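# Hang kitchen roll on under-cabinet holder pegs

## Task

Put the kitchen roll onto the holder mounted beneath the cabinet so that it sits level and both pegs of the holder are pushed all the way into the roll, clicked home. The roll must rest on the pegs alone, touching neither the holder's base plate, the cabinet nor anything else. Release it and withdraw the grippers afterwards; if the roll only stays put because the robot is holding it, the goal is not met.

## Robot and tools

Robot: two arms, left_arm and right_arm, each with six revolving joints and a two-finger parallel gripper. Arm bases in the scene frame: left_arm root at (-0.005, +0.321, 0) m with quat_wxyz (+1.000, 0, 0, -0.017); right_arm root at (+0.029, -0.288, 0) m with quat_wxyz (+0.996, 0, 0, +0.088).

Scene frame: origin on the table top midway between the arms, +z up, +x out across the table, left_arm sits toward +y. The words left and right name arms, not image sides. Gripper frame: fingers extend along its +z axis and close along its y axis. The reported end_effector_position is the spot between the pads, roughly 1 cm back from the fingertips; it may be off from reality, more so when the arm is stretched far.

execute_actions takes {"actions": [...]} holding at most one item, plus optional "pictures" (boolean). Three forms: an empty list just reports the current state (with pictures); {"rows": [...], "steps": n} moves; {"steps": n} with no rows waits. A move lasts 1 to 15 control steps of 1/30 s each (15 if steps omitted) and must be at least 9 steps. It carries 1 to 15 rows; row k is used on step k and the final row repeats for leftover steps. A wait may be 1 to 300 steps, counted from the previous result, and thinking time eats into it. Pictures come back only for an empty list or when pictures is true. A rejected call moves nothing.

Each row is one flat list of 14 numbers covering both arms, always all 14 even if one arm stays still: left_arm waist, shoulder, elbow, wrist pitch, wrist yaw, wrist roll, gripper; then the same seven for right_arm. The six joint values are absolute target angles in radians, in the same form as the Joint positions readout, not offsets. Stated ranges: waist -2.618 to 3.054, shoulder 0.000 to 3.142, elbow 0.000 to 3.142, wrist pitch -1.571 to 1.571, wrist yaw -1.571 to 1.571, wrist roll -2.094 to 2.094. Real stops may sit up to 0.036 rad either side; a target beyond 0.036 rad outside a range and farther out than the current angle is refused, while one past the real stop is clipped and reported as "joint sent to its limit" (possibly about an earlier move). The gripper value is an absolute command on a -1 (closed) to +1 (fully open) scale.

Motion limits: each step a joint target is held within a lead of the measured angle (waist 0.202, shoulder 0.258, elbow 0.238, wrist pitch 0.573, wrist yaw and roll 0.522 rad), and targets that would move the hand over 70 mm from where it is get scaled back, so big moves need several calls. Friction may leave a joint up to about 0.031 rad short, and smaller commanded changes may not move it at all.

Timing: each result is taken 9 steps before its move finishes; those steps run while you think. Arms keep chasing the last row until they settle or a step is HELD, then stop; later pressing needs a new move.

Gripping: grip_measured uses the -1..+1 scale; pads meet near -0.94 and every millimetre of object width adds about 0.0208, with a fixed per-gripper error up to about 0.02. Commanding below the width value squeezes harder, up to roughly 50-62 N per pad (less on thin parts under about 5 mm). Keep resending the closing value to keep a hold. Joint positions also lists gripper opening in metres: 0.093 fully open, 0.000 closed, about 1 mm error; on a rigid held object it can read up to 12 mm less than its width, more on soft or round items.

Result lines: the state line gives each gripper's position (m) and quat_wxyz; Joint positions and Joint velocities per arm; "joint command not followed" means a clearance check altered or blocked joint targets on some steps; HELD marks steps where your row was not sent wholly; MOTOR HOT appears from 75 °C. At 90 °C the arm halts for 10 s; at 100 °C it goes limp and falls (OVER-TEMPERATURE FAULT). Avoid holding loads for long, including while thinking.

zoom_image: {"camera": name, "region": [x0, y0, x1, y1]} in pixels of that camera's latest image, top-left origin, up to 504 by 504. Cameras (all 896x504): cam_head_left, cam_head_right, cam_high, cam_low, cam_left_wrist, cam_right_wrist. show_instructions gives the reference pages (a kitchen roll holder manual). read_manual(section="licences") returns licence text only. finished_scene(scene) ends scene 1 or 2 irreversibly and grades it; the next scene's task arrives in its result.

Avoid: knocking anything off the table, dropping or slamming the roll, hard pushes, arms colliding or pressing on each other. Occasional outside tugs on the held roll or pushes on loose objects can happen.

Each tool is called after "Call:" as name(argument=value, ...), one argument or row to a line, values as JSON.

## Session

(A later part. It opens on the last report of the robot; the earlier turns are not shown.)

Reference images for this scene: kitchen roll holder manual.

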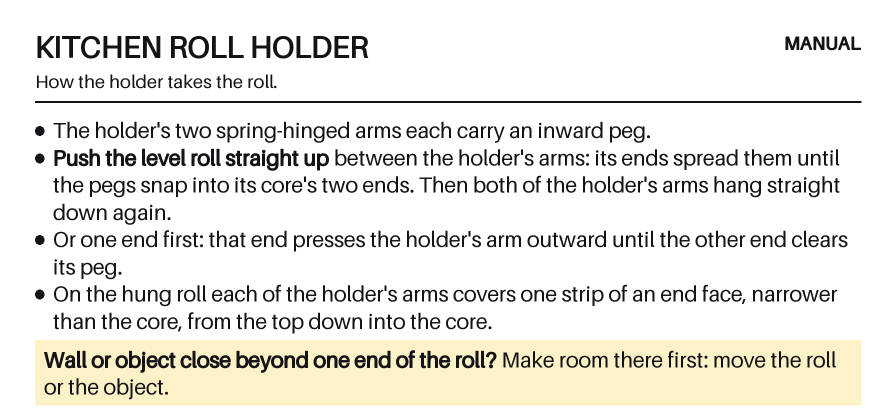

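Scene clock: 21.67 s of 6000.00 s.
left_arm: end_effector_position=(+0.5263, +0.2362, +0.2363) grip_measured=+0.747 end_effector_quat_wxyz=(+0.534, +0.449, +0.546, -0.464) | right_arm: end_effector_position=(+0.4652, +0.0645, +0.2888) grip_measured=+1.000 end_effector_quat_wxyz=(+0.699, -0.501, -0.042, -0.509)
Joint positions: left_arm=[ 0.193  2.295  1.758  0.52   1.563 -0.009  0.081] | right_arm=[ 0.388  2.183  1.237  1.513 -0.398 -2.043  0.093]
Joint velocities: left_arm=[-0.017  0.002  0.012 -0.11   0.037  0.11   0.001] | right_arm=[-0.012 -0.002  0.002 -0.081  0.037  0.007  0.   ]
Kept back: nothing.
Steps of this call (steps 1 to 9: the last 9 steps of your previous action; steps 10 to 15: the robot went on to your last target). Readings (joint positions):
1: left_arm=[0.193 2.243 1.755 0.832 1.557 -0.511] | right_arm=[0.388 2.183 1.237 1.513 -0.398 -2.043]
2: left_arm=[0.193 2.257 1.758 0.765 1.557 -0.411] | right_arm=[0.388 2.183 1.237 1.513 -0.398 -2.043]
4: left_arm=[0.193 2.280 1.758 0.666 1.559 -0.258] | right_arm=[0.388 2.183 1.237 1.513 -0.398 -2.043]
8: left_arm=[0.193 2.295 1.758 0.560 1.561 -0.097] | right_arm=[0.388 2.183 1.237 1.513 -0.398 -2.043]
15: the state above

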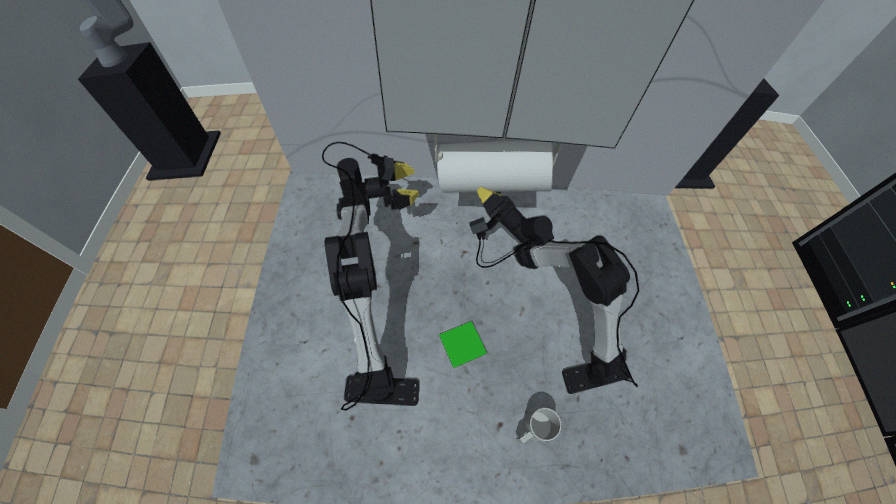

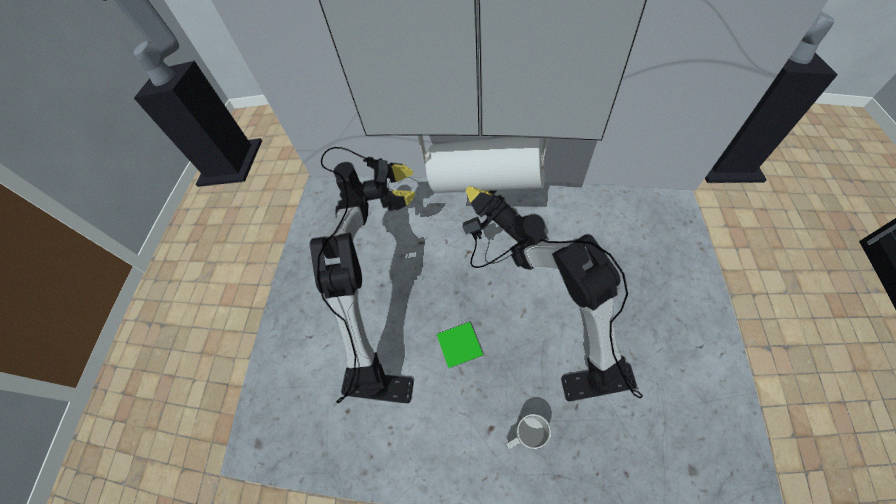

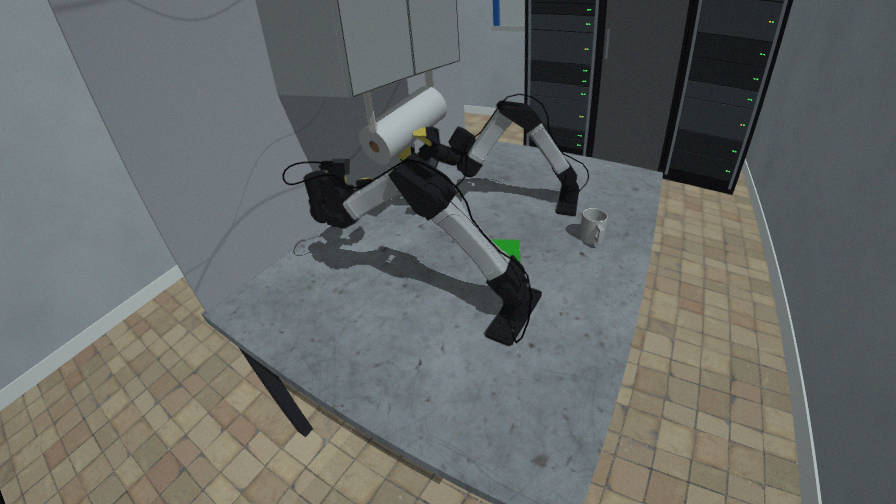

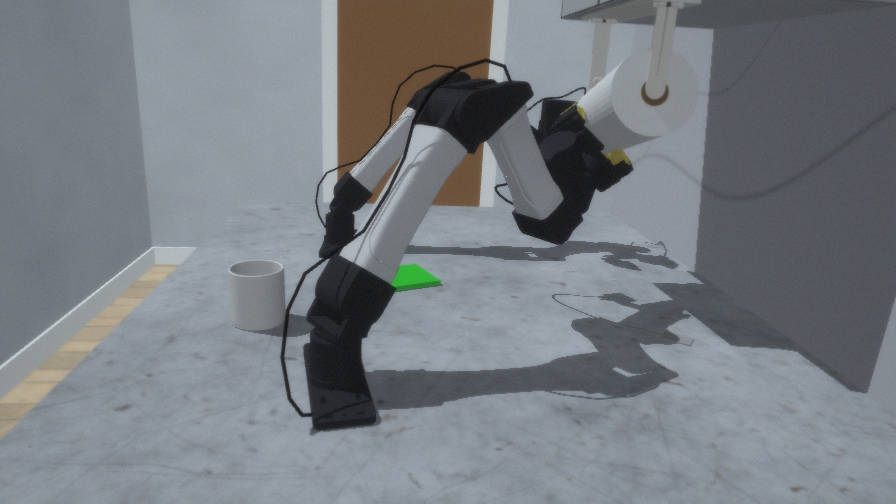

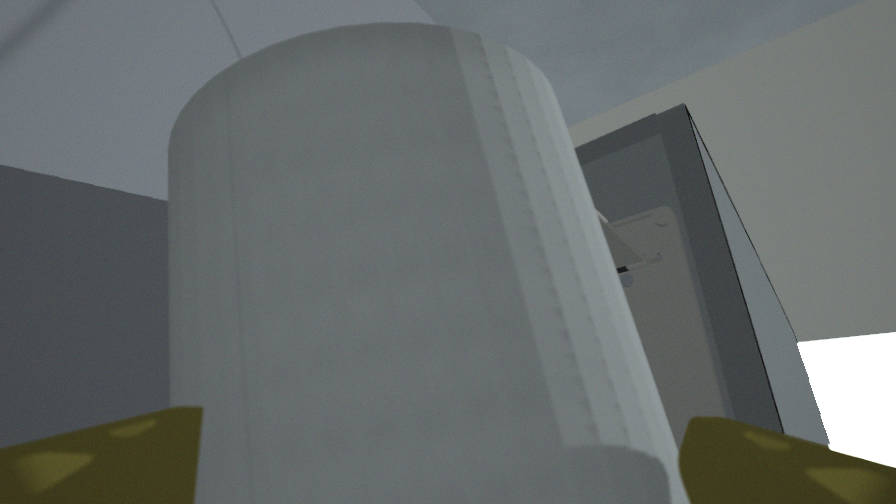

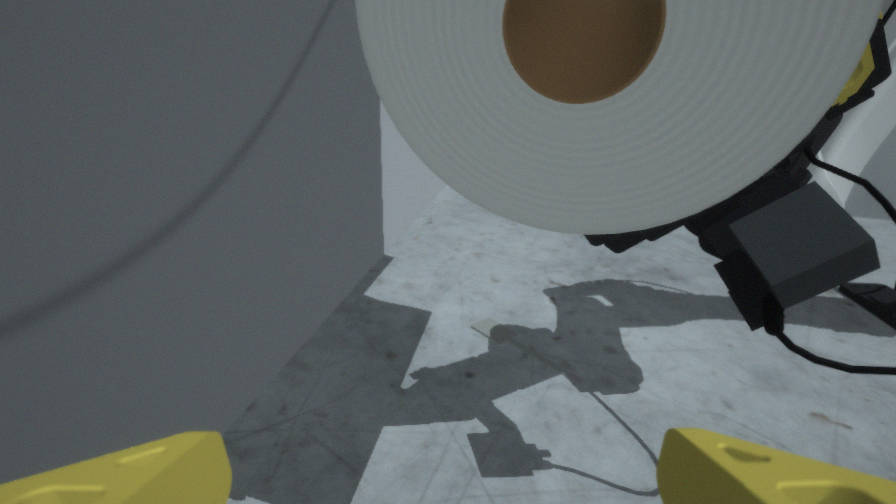

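Call:
execute_actions(
  actions=[
    {"rows":[[0.16,2.28,1.78,0.52,1.57,0,0.75,0.39,2.185,1.26,1.53,-0.4,-2.05,1],[0.14,2.28,1.78,0.52,1.57,0,0.75,0.39,2.185,1.26,1.53,-0.4,-2.05,1],[0.12,2.28,1.78,0.52,1.57,0,0.75,0.39,2.185,1.26,1.53,-0.4,-2.05,1],[0.10,2.28,1.78,0.52,1.57,0,0.75,0.39,2.185,1.26,1.53,-0.4,-2.05,1],[0.085,2.28,1.78,0.52,1.57,0,0.75,0.39,2.185,1.26,1.53,-0.4,-2.05,1],[0.07,2.28,1.78,0.52,1.57,0,0.75,0.39,2.185,1.26,1.53,-0.4,-2.05,1],[0.055,2.28,1.78,0.52,1.57,0,0.75,0.39,2.185,1.26,1.53,-0.4,-2.05,1],[0.04,2.28,1.78,0.52,1.57,0,0.75,0.39,2.185,1.26,1.53,-0.4,-2.05,1],[0.03,2.28,1.78,0.52,1.57,0,0.75,0.39,2.185,1.26,1.53,-0.4,-2.05,1],[0.02,2.28,1.78,0.52,1.57,0,0.75,0.39,2.185,1.26,1.53,-0.4,-2.05,1]]},
  ],
)

Call:
execute_actions(
  actions=[
    {"steps":14},
  ],
  pictures=true,
)

Call:
zoom_image(
  camera="cam_head_right",
  region=[370,120,570,230],
)

Scene clock: 22.47 s of 6000.00 s.
left_arm: end_effector_position=(+0.5192, +0.1999, +0.2355) grip_measured=+0.747 end_effector_quat_wxyz=(+0.519, +0.470, +0.528, -0.480) | right_arm: end_effector_position=(+0.4652, +0.0645, +0.2888) grip_measured=+1.000 end_effector_quat_wxyz=(+0.699, -0.501, -0.042, -0.509)
Joint positions: left_arm=[0.124 2.295 1.758 0.509 1.564 0.008 0.081] | right_arm=[ 0.388  2.183  1.237  1.513 -0.398 -2.043  0.093]
Joint velocities: left_arm=[-0.632 -0.002  0.002 -0.051 -0.007 -0.022  0.001] | right_arm=[ 0.007 -0.002  0.002 -0.051  0.051  0.007  0.   ]
Steps of this call (steps 1 to 18: the robot went on to your last target; steps 19 to 24: the first 6 steps of this action). Readings (joint positions):
19: left_arm=[0.191 2.295 1.758 0.509 1.564 0.012] | right_arm=[0.388 2.183 1.237 1.513 -0.398 -2.043]
20: left_arm=[0.186 2.295 1.758 0.509 1.564 0.011] | right_arm=[0.388 2.183 1.237 1.513 -0.398 -2.043]
22: left_arm=[0.163 2.295 1.758 0.509 1.564 0.009] | right_arm=[0.388 2.183 1.237 1.513 -0.398 -2.043]
24: the state above

Scene clock: 22.93 s of 6000.00 s.
left_arm: end_effector_position=(+0.5024, +0.1433, +0.2355) grip_measured=+0.747 end_effector_quat_wxyz=(+0.491, +0.498, +0.502, -0.509) | right_arm: end_effector_position=(+0.4652, +0.0645, +0.2888) grip_measured=+1.000 end_effector_quat_wxyz=(+0.699, -0.501, -0.042, -0.509)
Joint positions: left_arm=[0.015 2.295 1.758 0.509 1.566 0.006 0.081] | right_arm=[ 0.388  2.183  1.237  1.513 -0.398 -2.043  0.093]
Joint velocities: left_arm=[ 0.046  0.012 -0.007  0.037  0.051 -0.022  0.001] | right_arm=[-0.002  0.002 -0.022 -0.022 -0.022 -0.095  0.   ]
Kept back: nothing.
Steps of this call (steps 1 to 9: the last 9 steps of your previous action; steps 10 to 14: the robot went on to your last target). Readings (joint positions):
1: left_arm=[0.102 2.295 1.758 0.509 1.564 0.008] | right_arm=[0.388 2.183 1.237 1.513 -0.398 -2.043]
2: left_arm=[0.079 2.295 1.758 0.509 1.564 0.008] | right_arm=[0.388 2.183 1.237 1.513 -0.398 -2.043]
4: left_arm=[0.038 2.295 1.758 0.509 1.564 0.007] | right_arm=[0.388 2.183 1.237 1.513 -0.398 -2.043]
8: left_arm=[0.002 2.295 1.758 0.509 1.566 0.007] | right_arm=[0.388 2.183 1.237 1.513 -0.398 -2.043]
14: the state above

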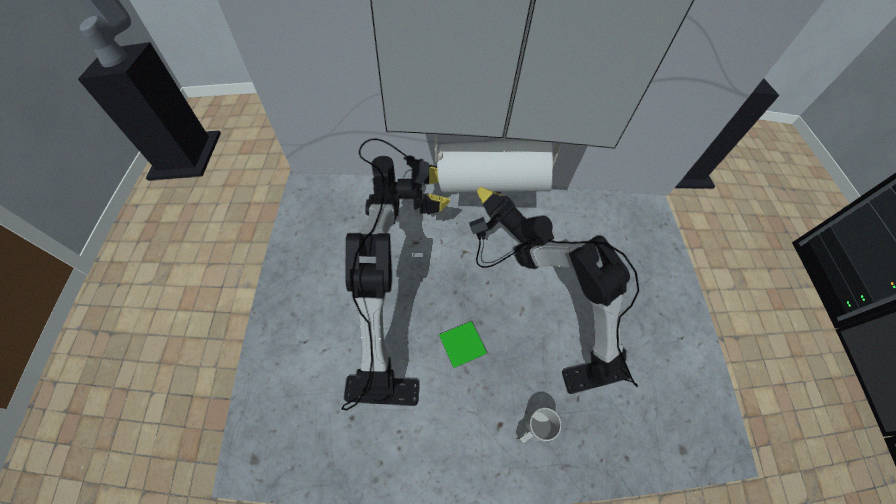

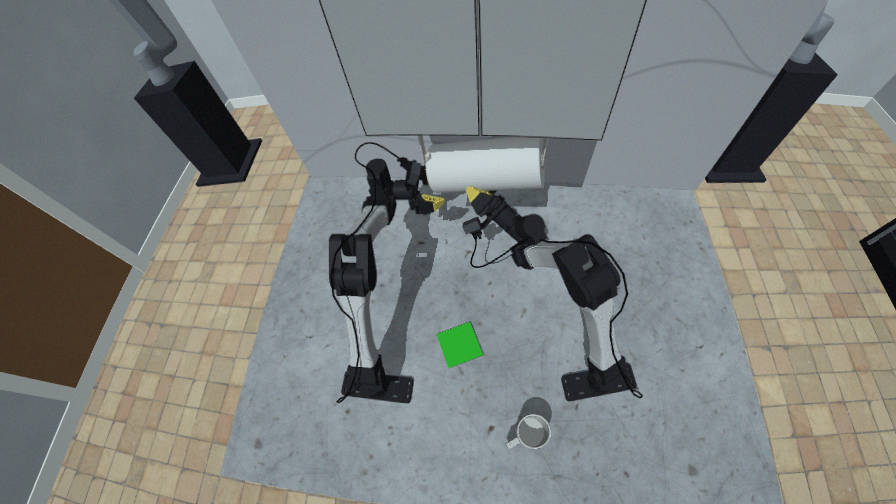

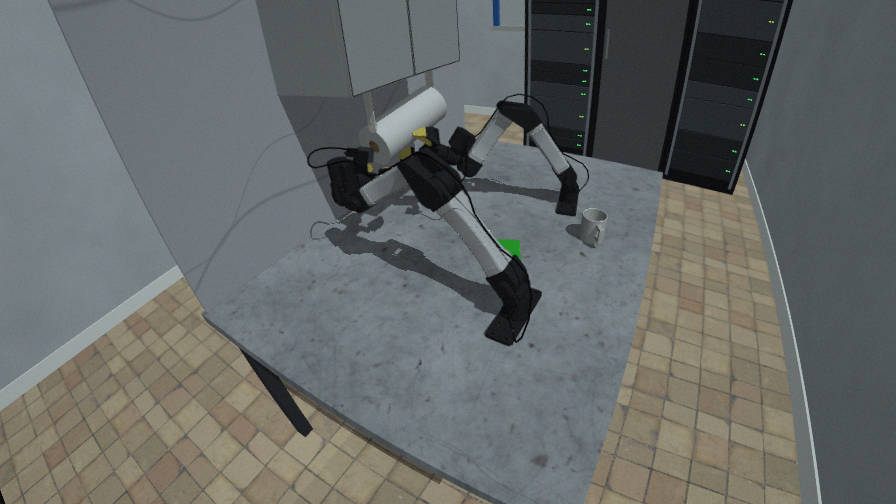

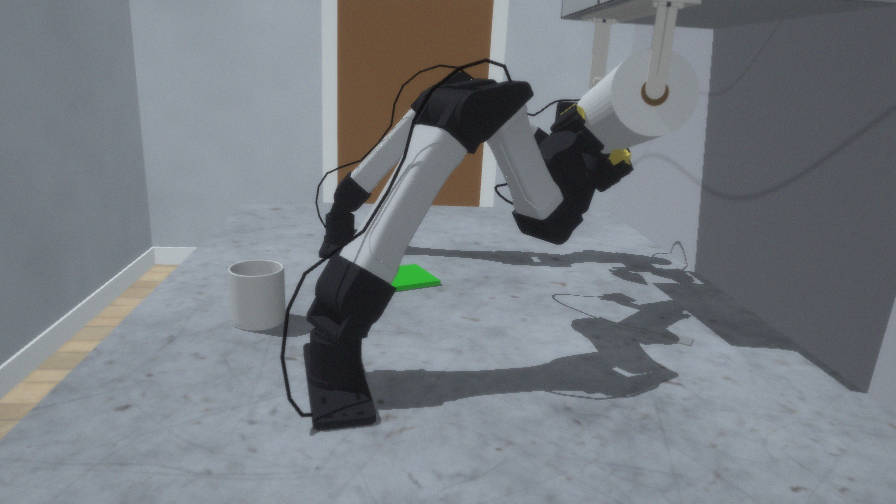

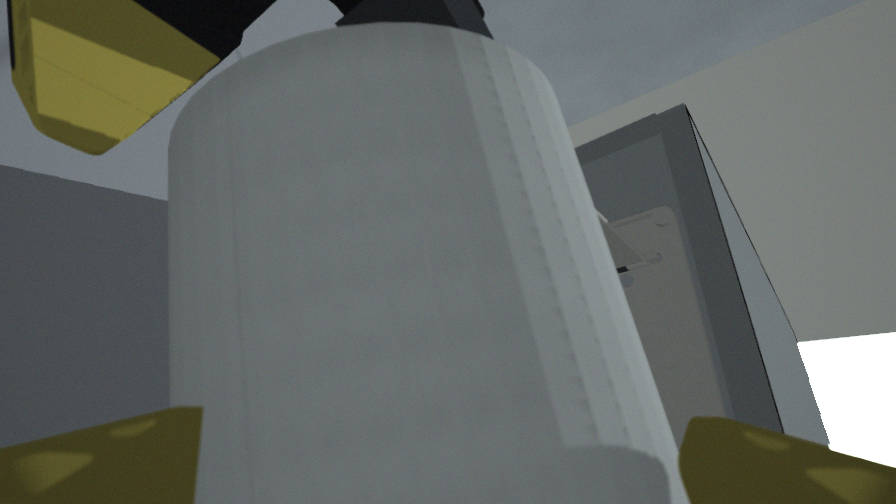

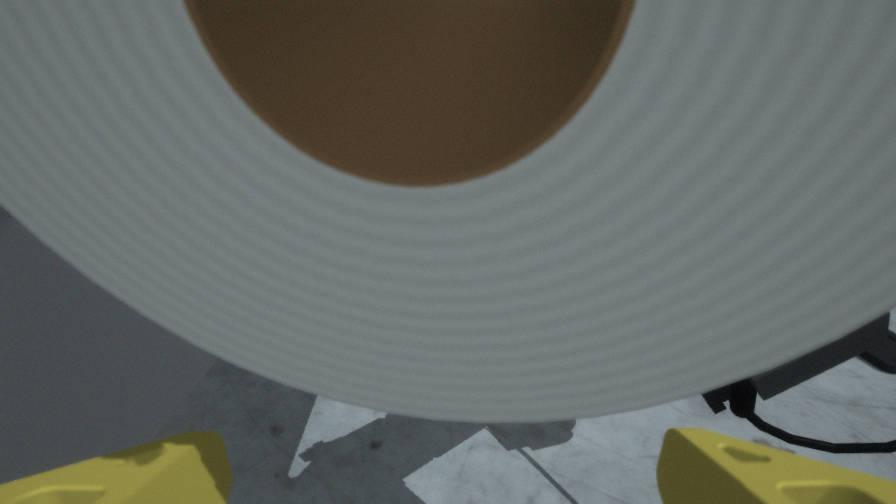

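Region (370, 120, 570, 230) of cam_head_right's 896x504 image, scaled by 2.520, with more detail than that image has; it fills the top 277 rows of this view, and the rest is white.

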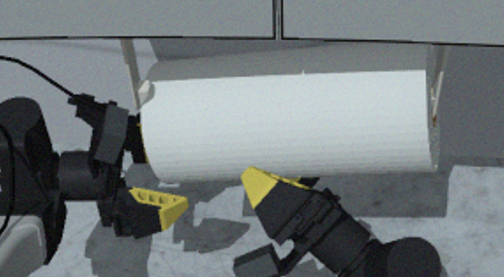

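Good. Raise.

Call:
execute_actions(
  actions=[
    {"rows":[[0.01,2.26,1.78,0.51,1.57,0,0.75,0.39,2.185,1.26,1.53,-0.4,-2.05,1],[0.01,2.25,1.78,0.5,1.57,0,0.75,0.39,2.185,1.26,1.53,-0.4,-2.05,1],[0.01,2.24,1.78,0.49,1.57,0,0.75,0.39,2.185,1.26,1.53,-0.4,-2.05,1],[0.01,2.23,1.78,0.48,1.57,0,0.75,0.39,2.185,1.26,1.53,-0.4,-2.05,1],[0.01,2.22,1.78,0.47,1.57,0,0.75,0.39,2.185,1.26,1.53,-0.4,-2.05,1],[0.01,2.21,1.78,0.46,1.57,0,0.75,0.39,2.185,1.26,1.53,-0.4,-2.05,1],[0.01,2.2,1.78,0.45,1.57,0,0.75,0.39,2.185,1.26,1.53,-0.4,-2.05,1],[0.01,2.19,1.78,0.44,1.57,0,0.75,0.39,2.185,1.26,1.53,-0.4,-2.05,1],[0.01,2.18,1.78,0.43,1.57,0,0.75,0.39,2.185,1.26,1.53,-0.4,-2.05,1],[0.01,2.17,1.78,0.42,1.57,0,0.75,0.39,2.185,1.26,1.53,-0.4,-2.05,1],[0.01,2.16,1.78,0.41,1.57,0,0.75,0.39,2.185,1.23,1.53,-0.4,-2.05,1],[0.01,2.15,1.78,0.4,1.57,0,0.75,0.39,2.185,1.2,1.53,-0.4,-2.05,1]]},
  ],
)

Call:
execute_actions(
  actions=[
    {"steps":16},
  ],
  pictures=true,
)

Call:
zoom_image(
  camera="cam_head_right",
  region=[370,120,570,230],
)

Scene clock: 23.93 s of 6000.00 s.
left_arm: end_effector_position=(+0.4981, +0.1442, +0.2511) grip_measured=+0.747 end_effector_quat_wxyz=(+0.495, +0.501, +0.499, -0.505) | right_arm: end_effector_position=(+0.4652, +0.0645, +0.2888) grip_measured=+1.000 end_effector_quat_wxyz=(+0.699, -0.501, -0.042, -0.509)
Joint positions: left_arm=[0.016 2.259 1.758 0.486 1.566 0.006 0.081] | right_arm=[ 0.388  2.183  1.237  1.513 -0.398 -2.043  0.093]
Joint velocities: left_arm=[ 0.007 -0.344  0.017 -0.271  0.051 -0.051 -0.   ] | right_arm=[-0.002  0.007 -0.002 -0.125 -0.007 -0.081  0.   ]
Steps of this call (steps 1 to 24: the robot went on to your last target; steps 25 to 30: the first 6 steps of this action). Readings (joint positions):
25: left_arm=[0.016 2.294 1.758 0.509 1.566 0.006] | right_arm=[0.388 2.183 1.237 1.513 -0.398 -2.043]
26: left_arm=[0.016 2.291 1.758 0.507 1.566 0.006] | right_arm=[0.388 2.183 1.237 1.513 -0.398 -2.043]
28: left_arm=[0.016 2.280 1.758 0.498 1.566 0.006] | right_arm=[0.388 2.183 1.237 1.513 -0.398 -2.043]
30: the state above

Scene clock: 24.47 s of 6000.00 s.
left_arm: end_effector_position=(+0.4885, +0.1451, +0.2790) grip_measured=+0.748 end_effector_quat_wxyz=(+0.490, +0.491, +0.509, -0.510) | right_arm: end_effector_position=(+0.4637, +0.0634, +0.2857) grip_measured=+1.000 end_effector_quat_wxyz=(+0.698, -0.502, -0.042, -0.509)
Joint positions: left_arm=[ 0.018  2.187  1.758  0.391  1.558 -0.     0.081] | right_arm=[ 0.388  2.183  1.223  1.523 -0.397 -2.044  0.093]
Joint velocities: left_arm=[-0.002  0.002  0.007 -0.051 -0.022 -0.007 -0.   ] | right_arm=[-0.017 -0.002 -0.007 -0.11   0.037 -0.007  0.   ]
Kept back: nothing.
Steps of this call (steps 1 to 9: the last 9 steps of your previous action; steps 10 to 16: the robot went on to your last target). Readings (joint positions):
1: left_arm=[0.016 2.247 1.758 0.480 1.566 0.006] | right_arm=[0.388 2.183 1.237 1.513 -0.398 -2.043]
2: left_arm=[0.016 2.235 1.758 0.471 1.564 0.004] | right_arm=[0.388 2.183 1.237 1.513 -0.398 -2.044]
4: left_arm=[0.018 2.215 1.758 0.449 1.560 0.001] | right_arm=[0.388 2.183 1.237 1.516 -0.397 -2.044]
8: left_arm=[0.018 2.191 1.758 0.410 1.558 -0.000] | right_arm=[0.388 2.183 1.229 1.522 -0.397 -2.044]
16: the state above

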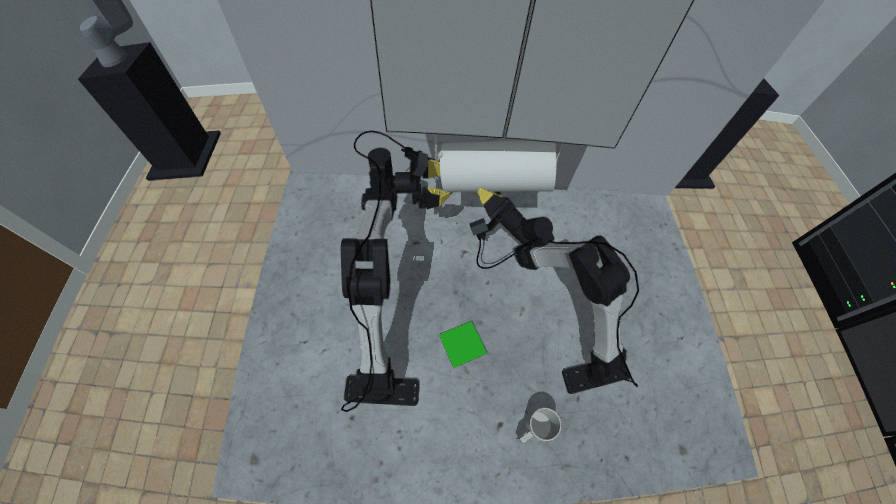

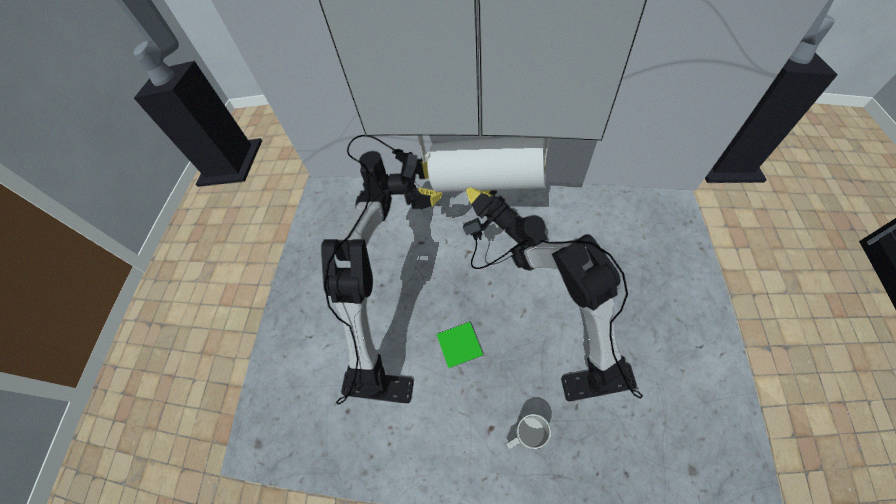

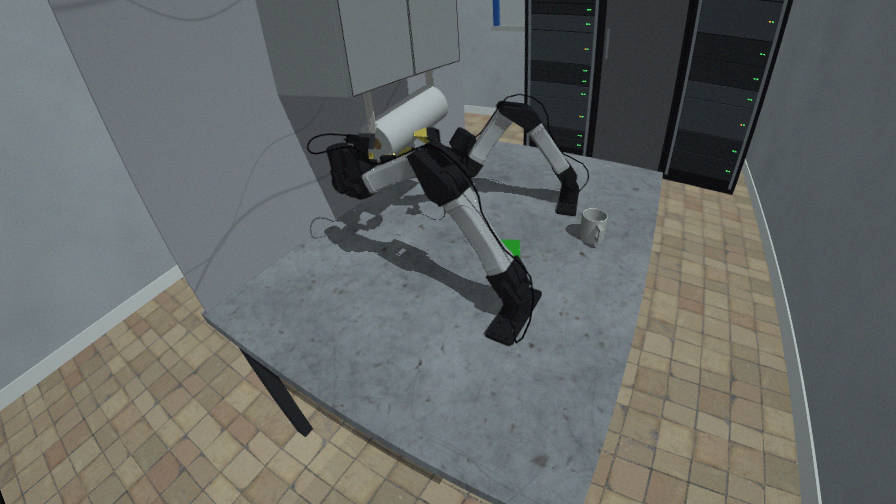

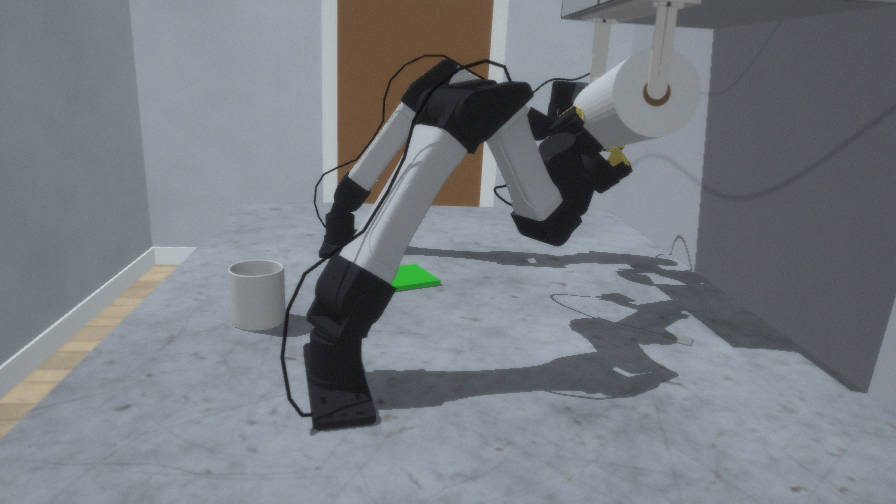

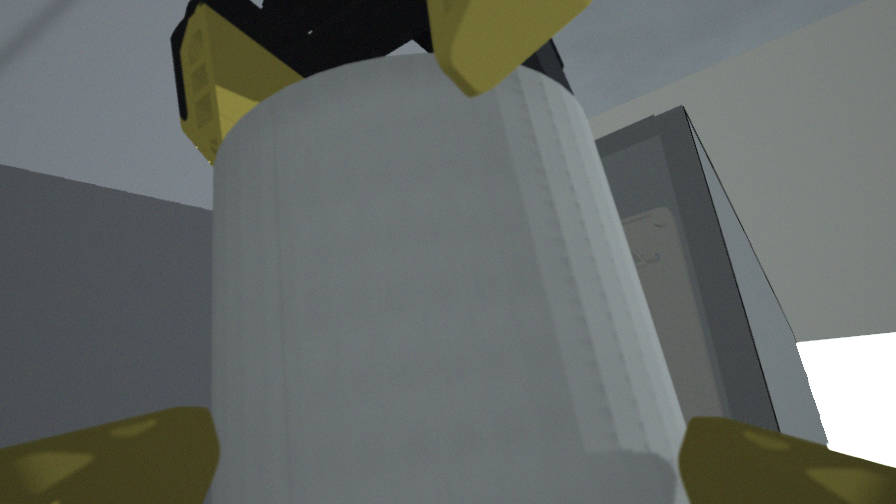

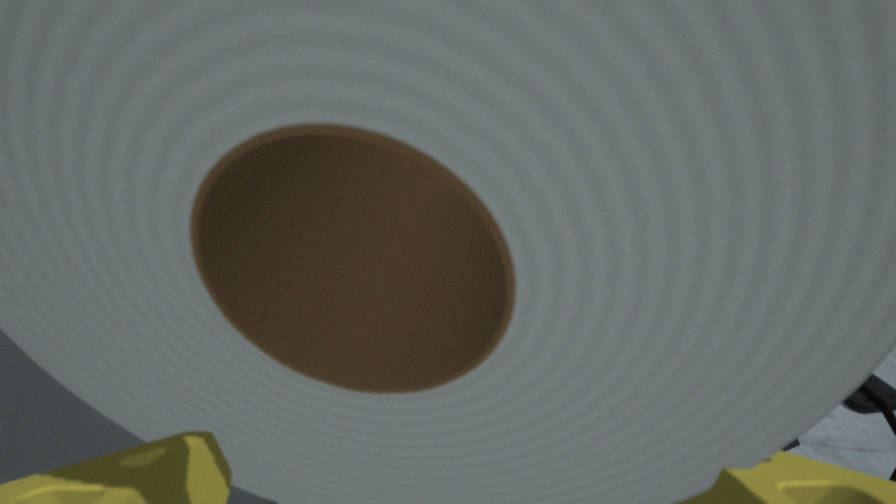

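Region (370, 120, 570, 230) of cam_head_right's 896x504 image, scaled by 2.520, with more detail than that image has; it fills the top 277 rows of this view, and the rest is white.

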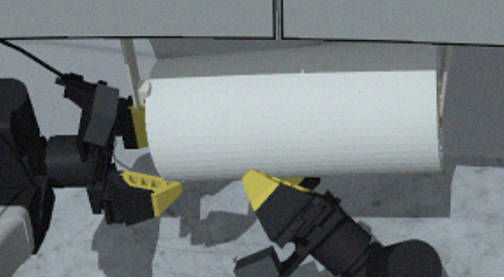

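Call:
execute_actions(
  actions=[
    {"rows":[[0.02,2.2,1.78,0.44,1.57,0,0.75,0.39,2.185,1.27,1.53,-0.4,-2.05,1],[0.02,2.22,1.78,0.46,1.57,0,0.75,0.39,2.185,1.27,1.53,-0.4,-2.05,1],[0.02,2.24,1.78,0.49,1.57,0,0.75,0.39,2.185,1.27,1.53,-0.4,-2.05,1],[0.02,2.26,1.78,0.52,1.57,0,0.75,0.39,2.185,1.27,1.53,-0.4,-2.05,1],[0.02,2.28,1.79,0.55,1.57,0,0.75,0.39,2.185,1.27,1.53,-0.4,-2.05,1],[0.02,2.3,1.8,0.55,1.57,0,0.75,0.39,2.185,1.27,1.53,-0.4,-2.05,1],[0.02,2.3,1.81,0.55,1.57,0,0.75,0.39,2.185,1.27,1.53,-0.4,-2.05,1],[0.02,2.3,1.81,0.55,1.57,0,0.75,0.39,2.185,1.27,1.53,-0.4,-2.05,1],[0.02,2.3,1.81,0.55,1.57,0,0.75,0.39,2.185,1.27,1.53,-0.4,-2.05,1],[0.02,2.3,1.81,0.55,1.57,0,0.75,0.39,2.185,1.27,1.53,-0.4,-2.05,1],[0.0,2.3,1.81,0.55,1.5,0,0.7,0.39,2.185,1.27,1.53,-0.4,-2.05,1],[-0.01,2.3,1.81,0.55,1.5,0,0.7,0.39,2.185,1.27,1.53,-0.4,-2.05,1],[-0.025,2.3,1.81,0.55,1.5,0,0.7,0.39,2.185,1.27,1.53,-0.4,-2.05,1]]},
  ],
)

Call:
execute_actions(
  actions=[
    {"steps":20},
  ],
  pictures=true,
)

Scene clock: 25.50 s of 6000.00 s.
left_arm: end_effector_position=(+0.4980, +0.1467, +0.2613) grip_measured=+0.748 end_effector_quat_wxyz=(+0.499, +0.501, +0.499, -0.501) | right_arm: end_effector_position=(+0.4664, +0.0653, +0.2889) grip_measured=+1.000 end_effector_quat_wxyz=(+0.698, -0.503, -0.042, -0.508)
Joint positions: left_arm=[ 0.021  2.245  1.77   0.475  1.563 -0.     0.081] | right_arm=[ 0.388  2.184  1.243  1.503 -0.398 -2.044  0.093]
Joint velocities: left_arm=[ 0.007  0.545  0.242  0.549  0.051 -0.007  0.001] | right_arm=[ 0.012  0.022 -0.017 -0.081  0.022  0.022  0.   ]
Steps of this call (steps 1 to 15: the robot went on to your last target; steps 16 to 25: nothing new was sent; steps 26 to 31: the first 6 steps of this action). Readings (joint positions):
26: left_arm=[0.018 2.188 1.758 0.393 1.558 -0.000] | right_arm=[0.388 2.183 1.227 1.524 -0.397 -2.044]
27: left_arm=[0.019 2.193 1.758 0.402 1.559 -0.000] | right_arm=[0.388 2.183 1.233 1.523 -0.397 -2.044]
29: left_arm=[0.020 2.211 1.758 0.436 1.560 -0.000] | right_arm=[0.388 2.183 1.243 1.519 -0.397 -2.044]
31: the state above

Scene clock: 26.17 s of 6000.00 s.
left_arm: end_effector_position=(+0.5079, +0.1215, +0.2372) grip_measured=+0.703 end_effector_quat_wxyz=(+0.502, +0.500, +0.499, -0.499) | right_arm: end_effector_position=(+0.4666, +0.0655, +0.2885) grip_measured=+1.000 end_effector_quat_wxyz=(+0.698, -0.503, -0.042, -0.508)
Joint positions: left_arm=[-0.028  2.311  1.782  0.533  1.508 -0.     0.079] | right_arm=[ 0.388  2.184  1.243  1.501 -0.398 -2.044  0.093]
Joint velocities: left_arm=[-0.002 -0.002 -0.017  0.051  0.022  0.007  0.   ] | right_arm=[ 0.002  0.012 -0.007 -0.081 -0.007 -0.007  0.   ]
Kept back: nothing.
Steps of this call (steps 1 to 9: the last 9 steps of your previous action; steps 10 to 20: the robot went on to your last target). Readings (joint positions):
1: left_arm=[0.021 2.263 1.778 0.488 1.563 -0.000] | right_arm=[0.388 2.184 1.243 1.501 -0.398 -2.044]
2: left_arm=[0.021 2.279 1.782 0.497 1.563 -0.000] | right_arm=[0.388 2.184 1.243 1.501 -0.398 -2.044]
4: left_arm=[0.021 2.301 1.782 0.505 1.563 -0.000] | right_arm=[0.388 2.184 1.243 1.501 -0.398 -2.044]
8: left_arm=[0.005 2.311 1.782 0.514 1.529 -0.000] | right_arm=[0.388 2.184 1.243 1.501 -0.398 -2.044]
20: the state above

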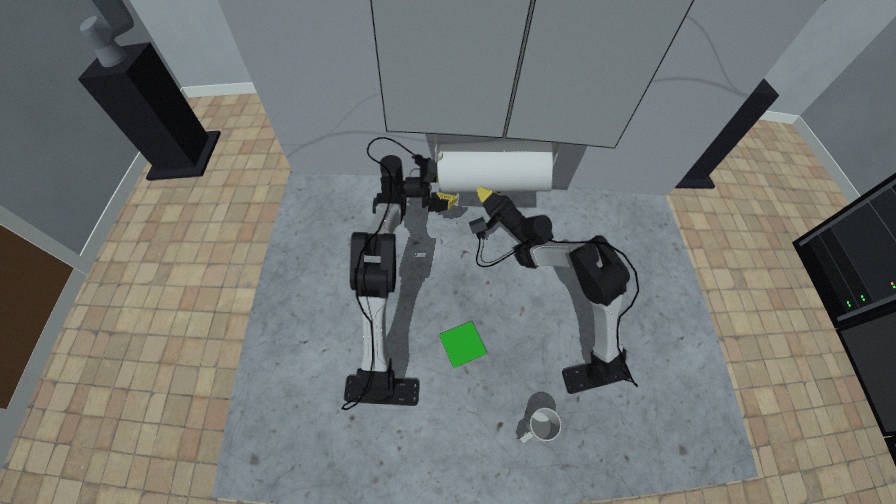

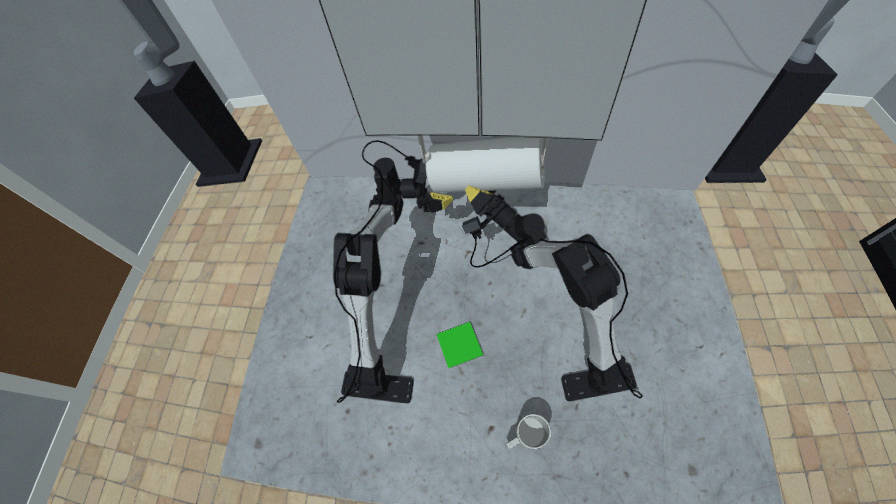

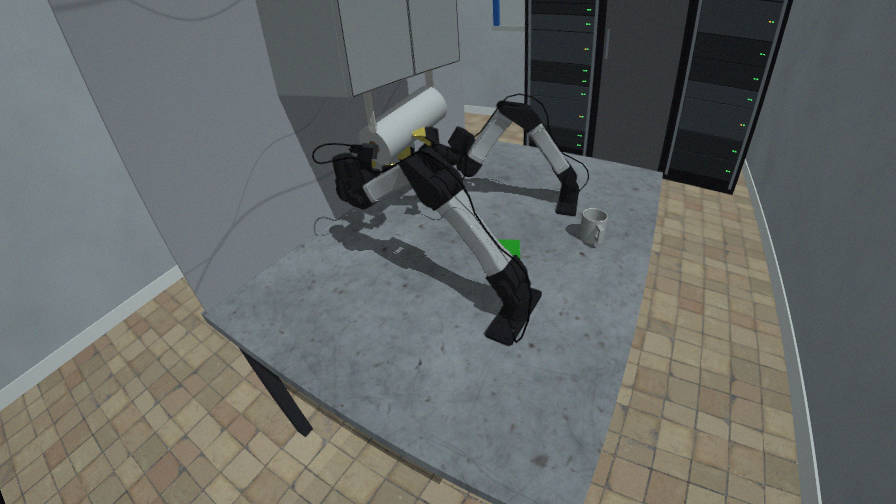

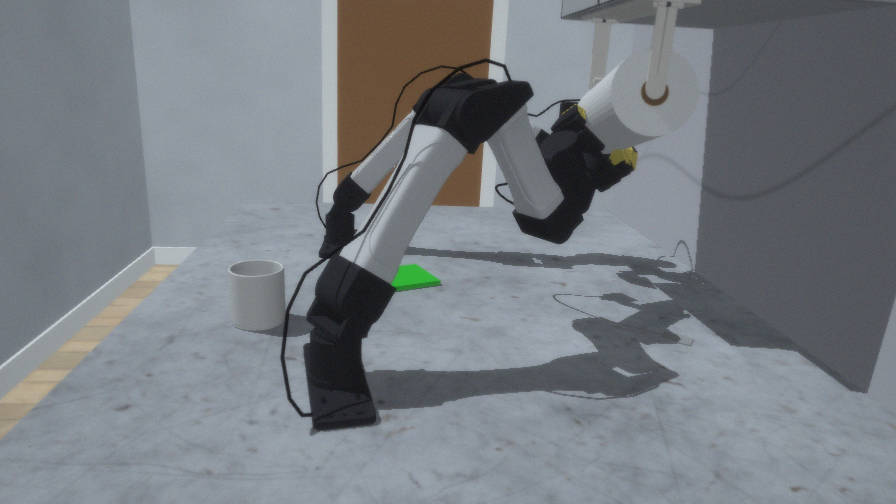

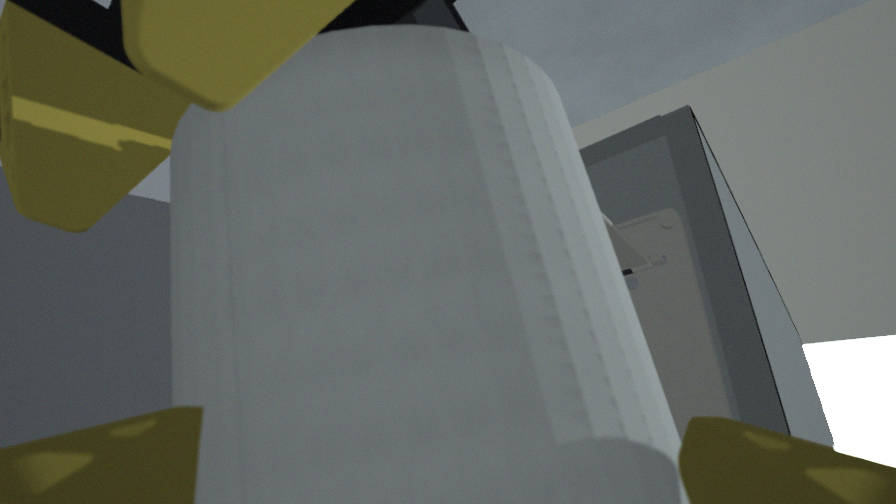

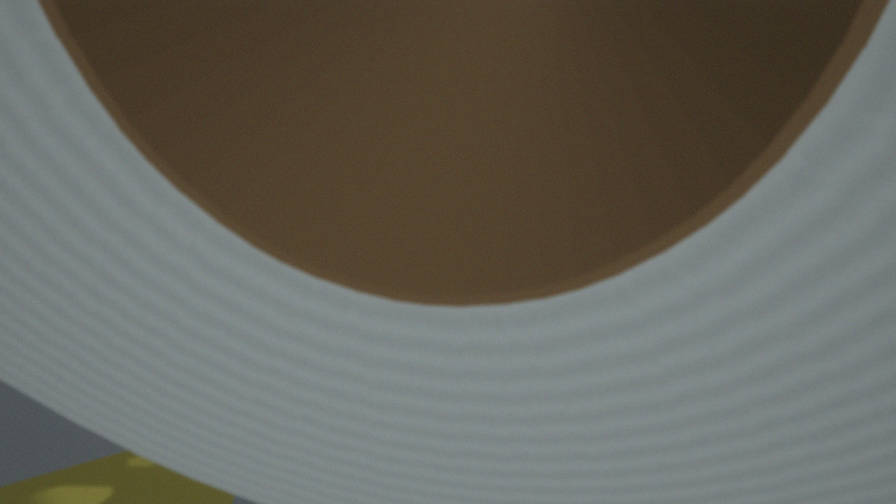

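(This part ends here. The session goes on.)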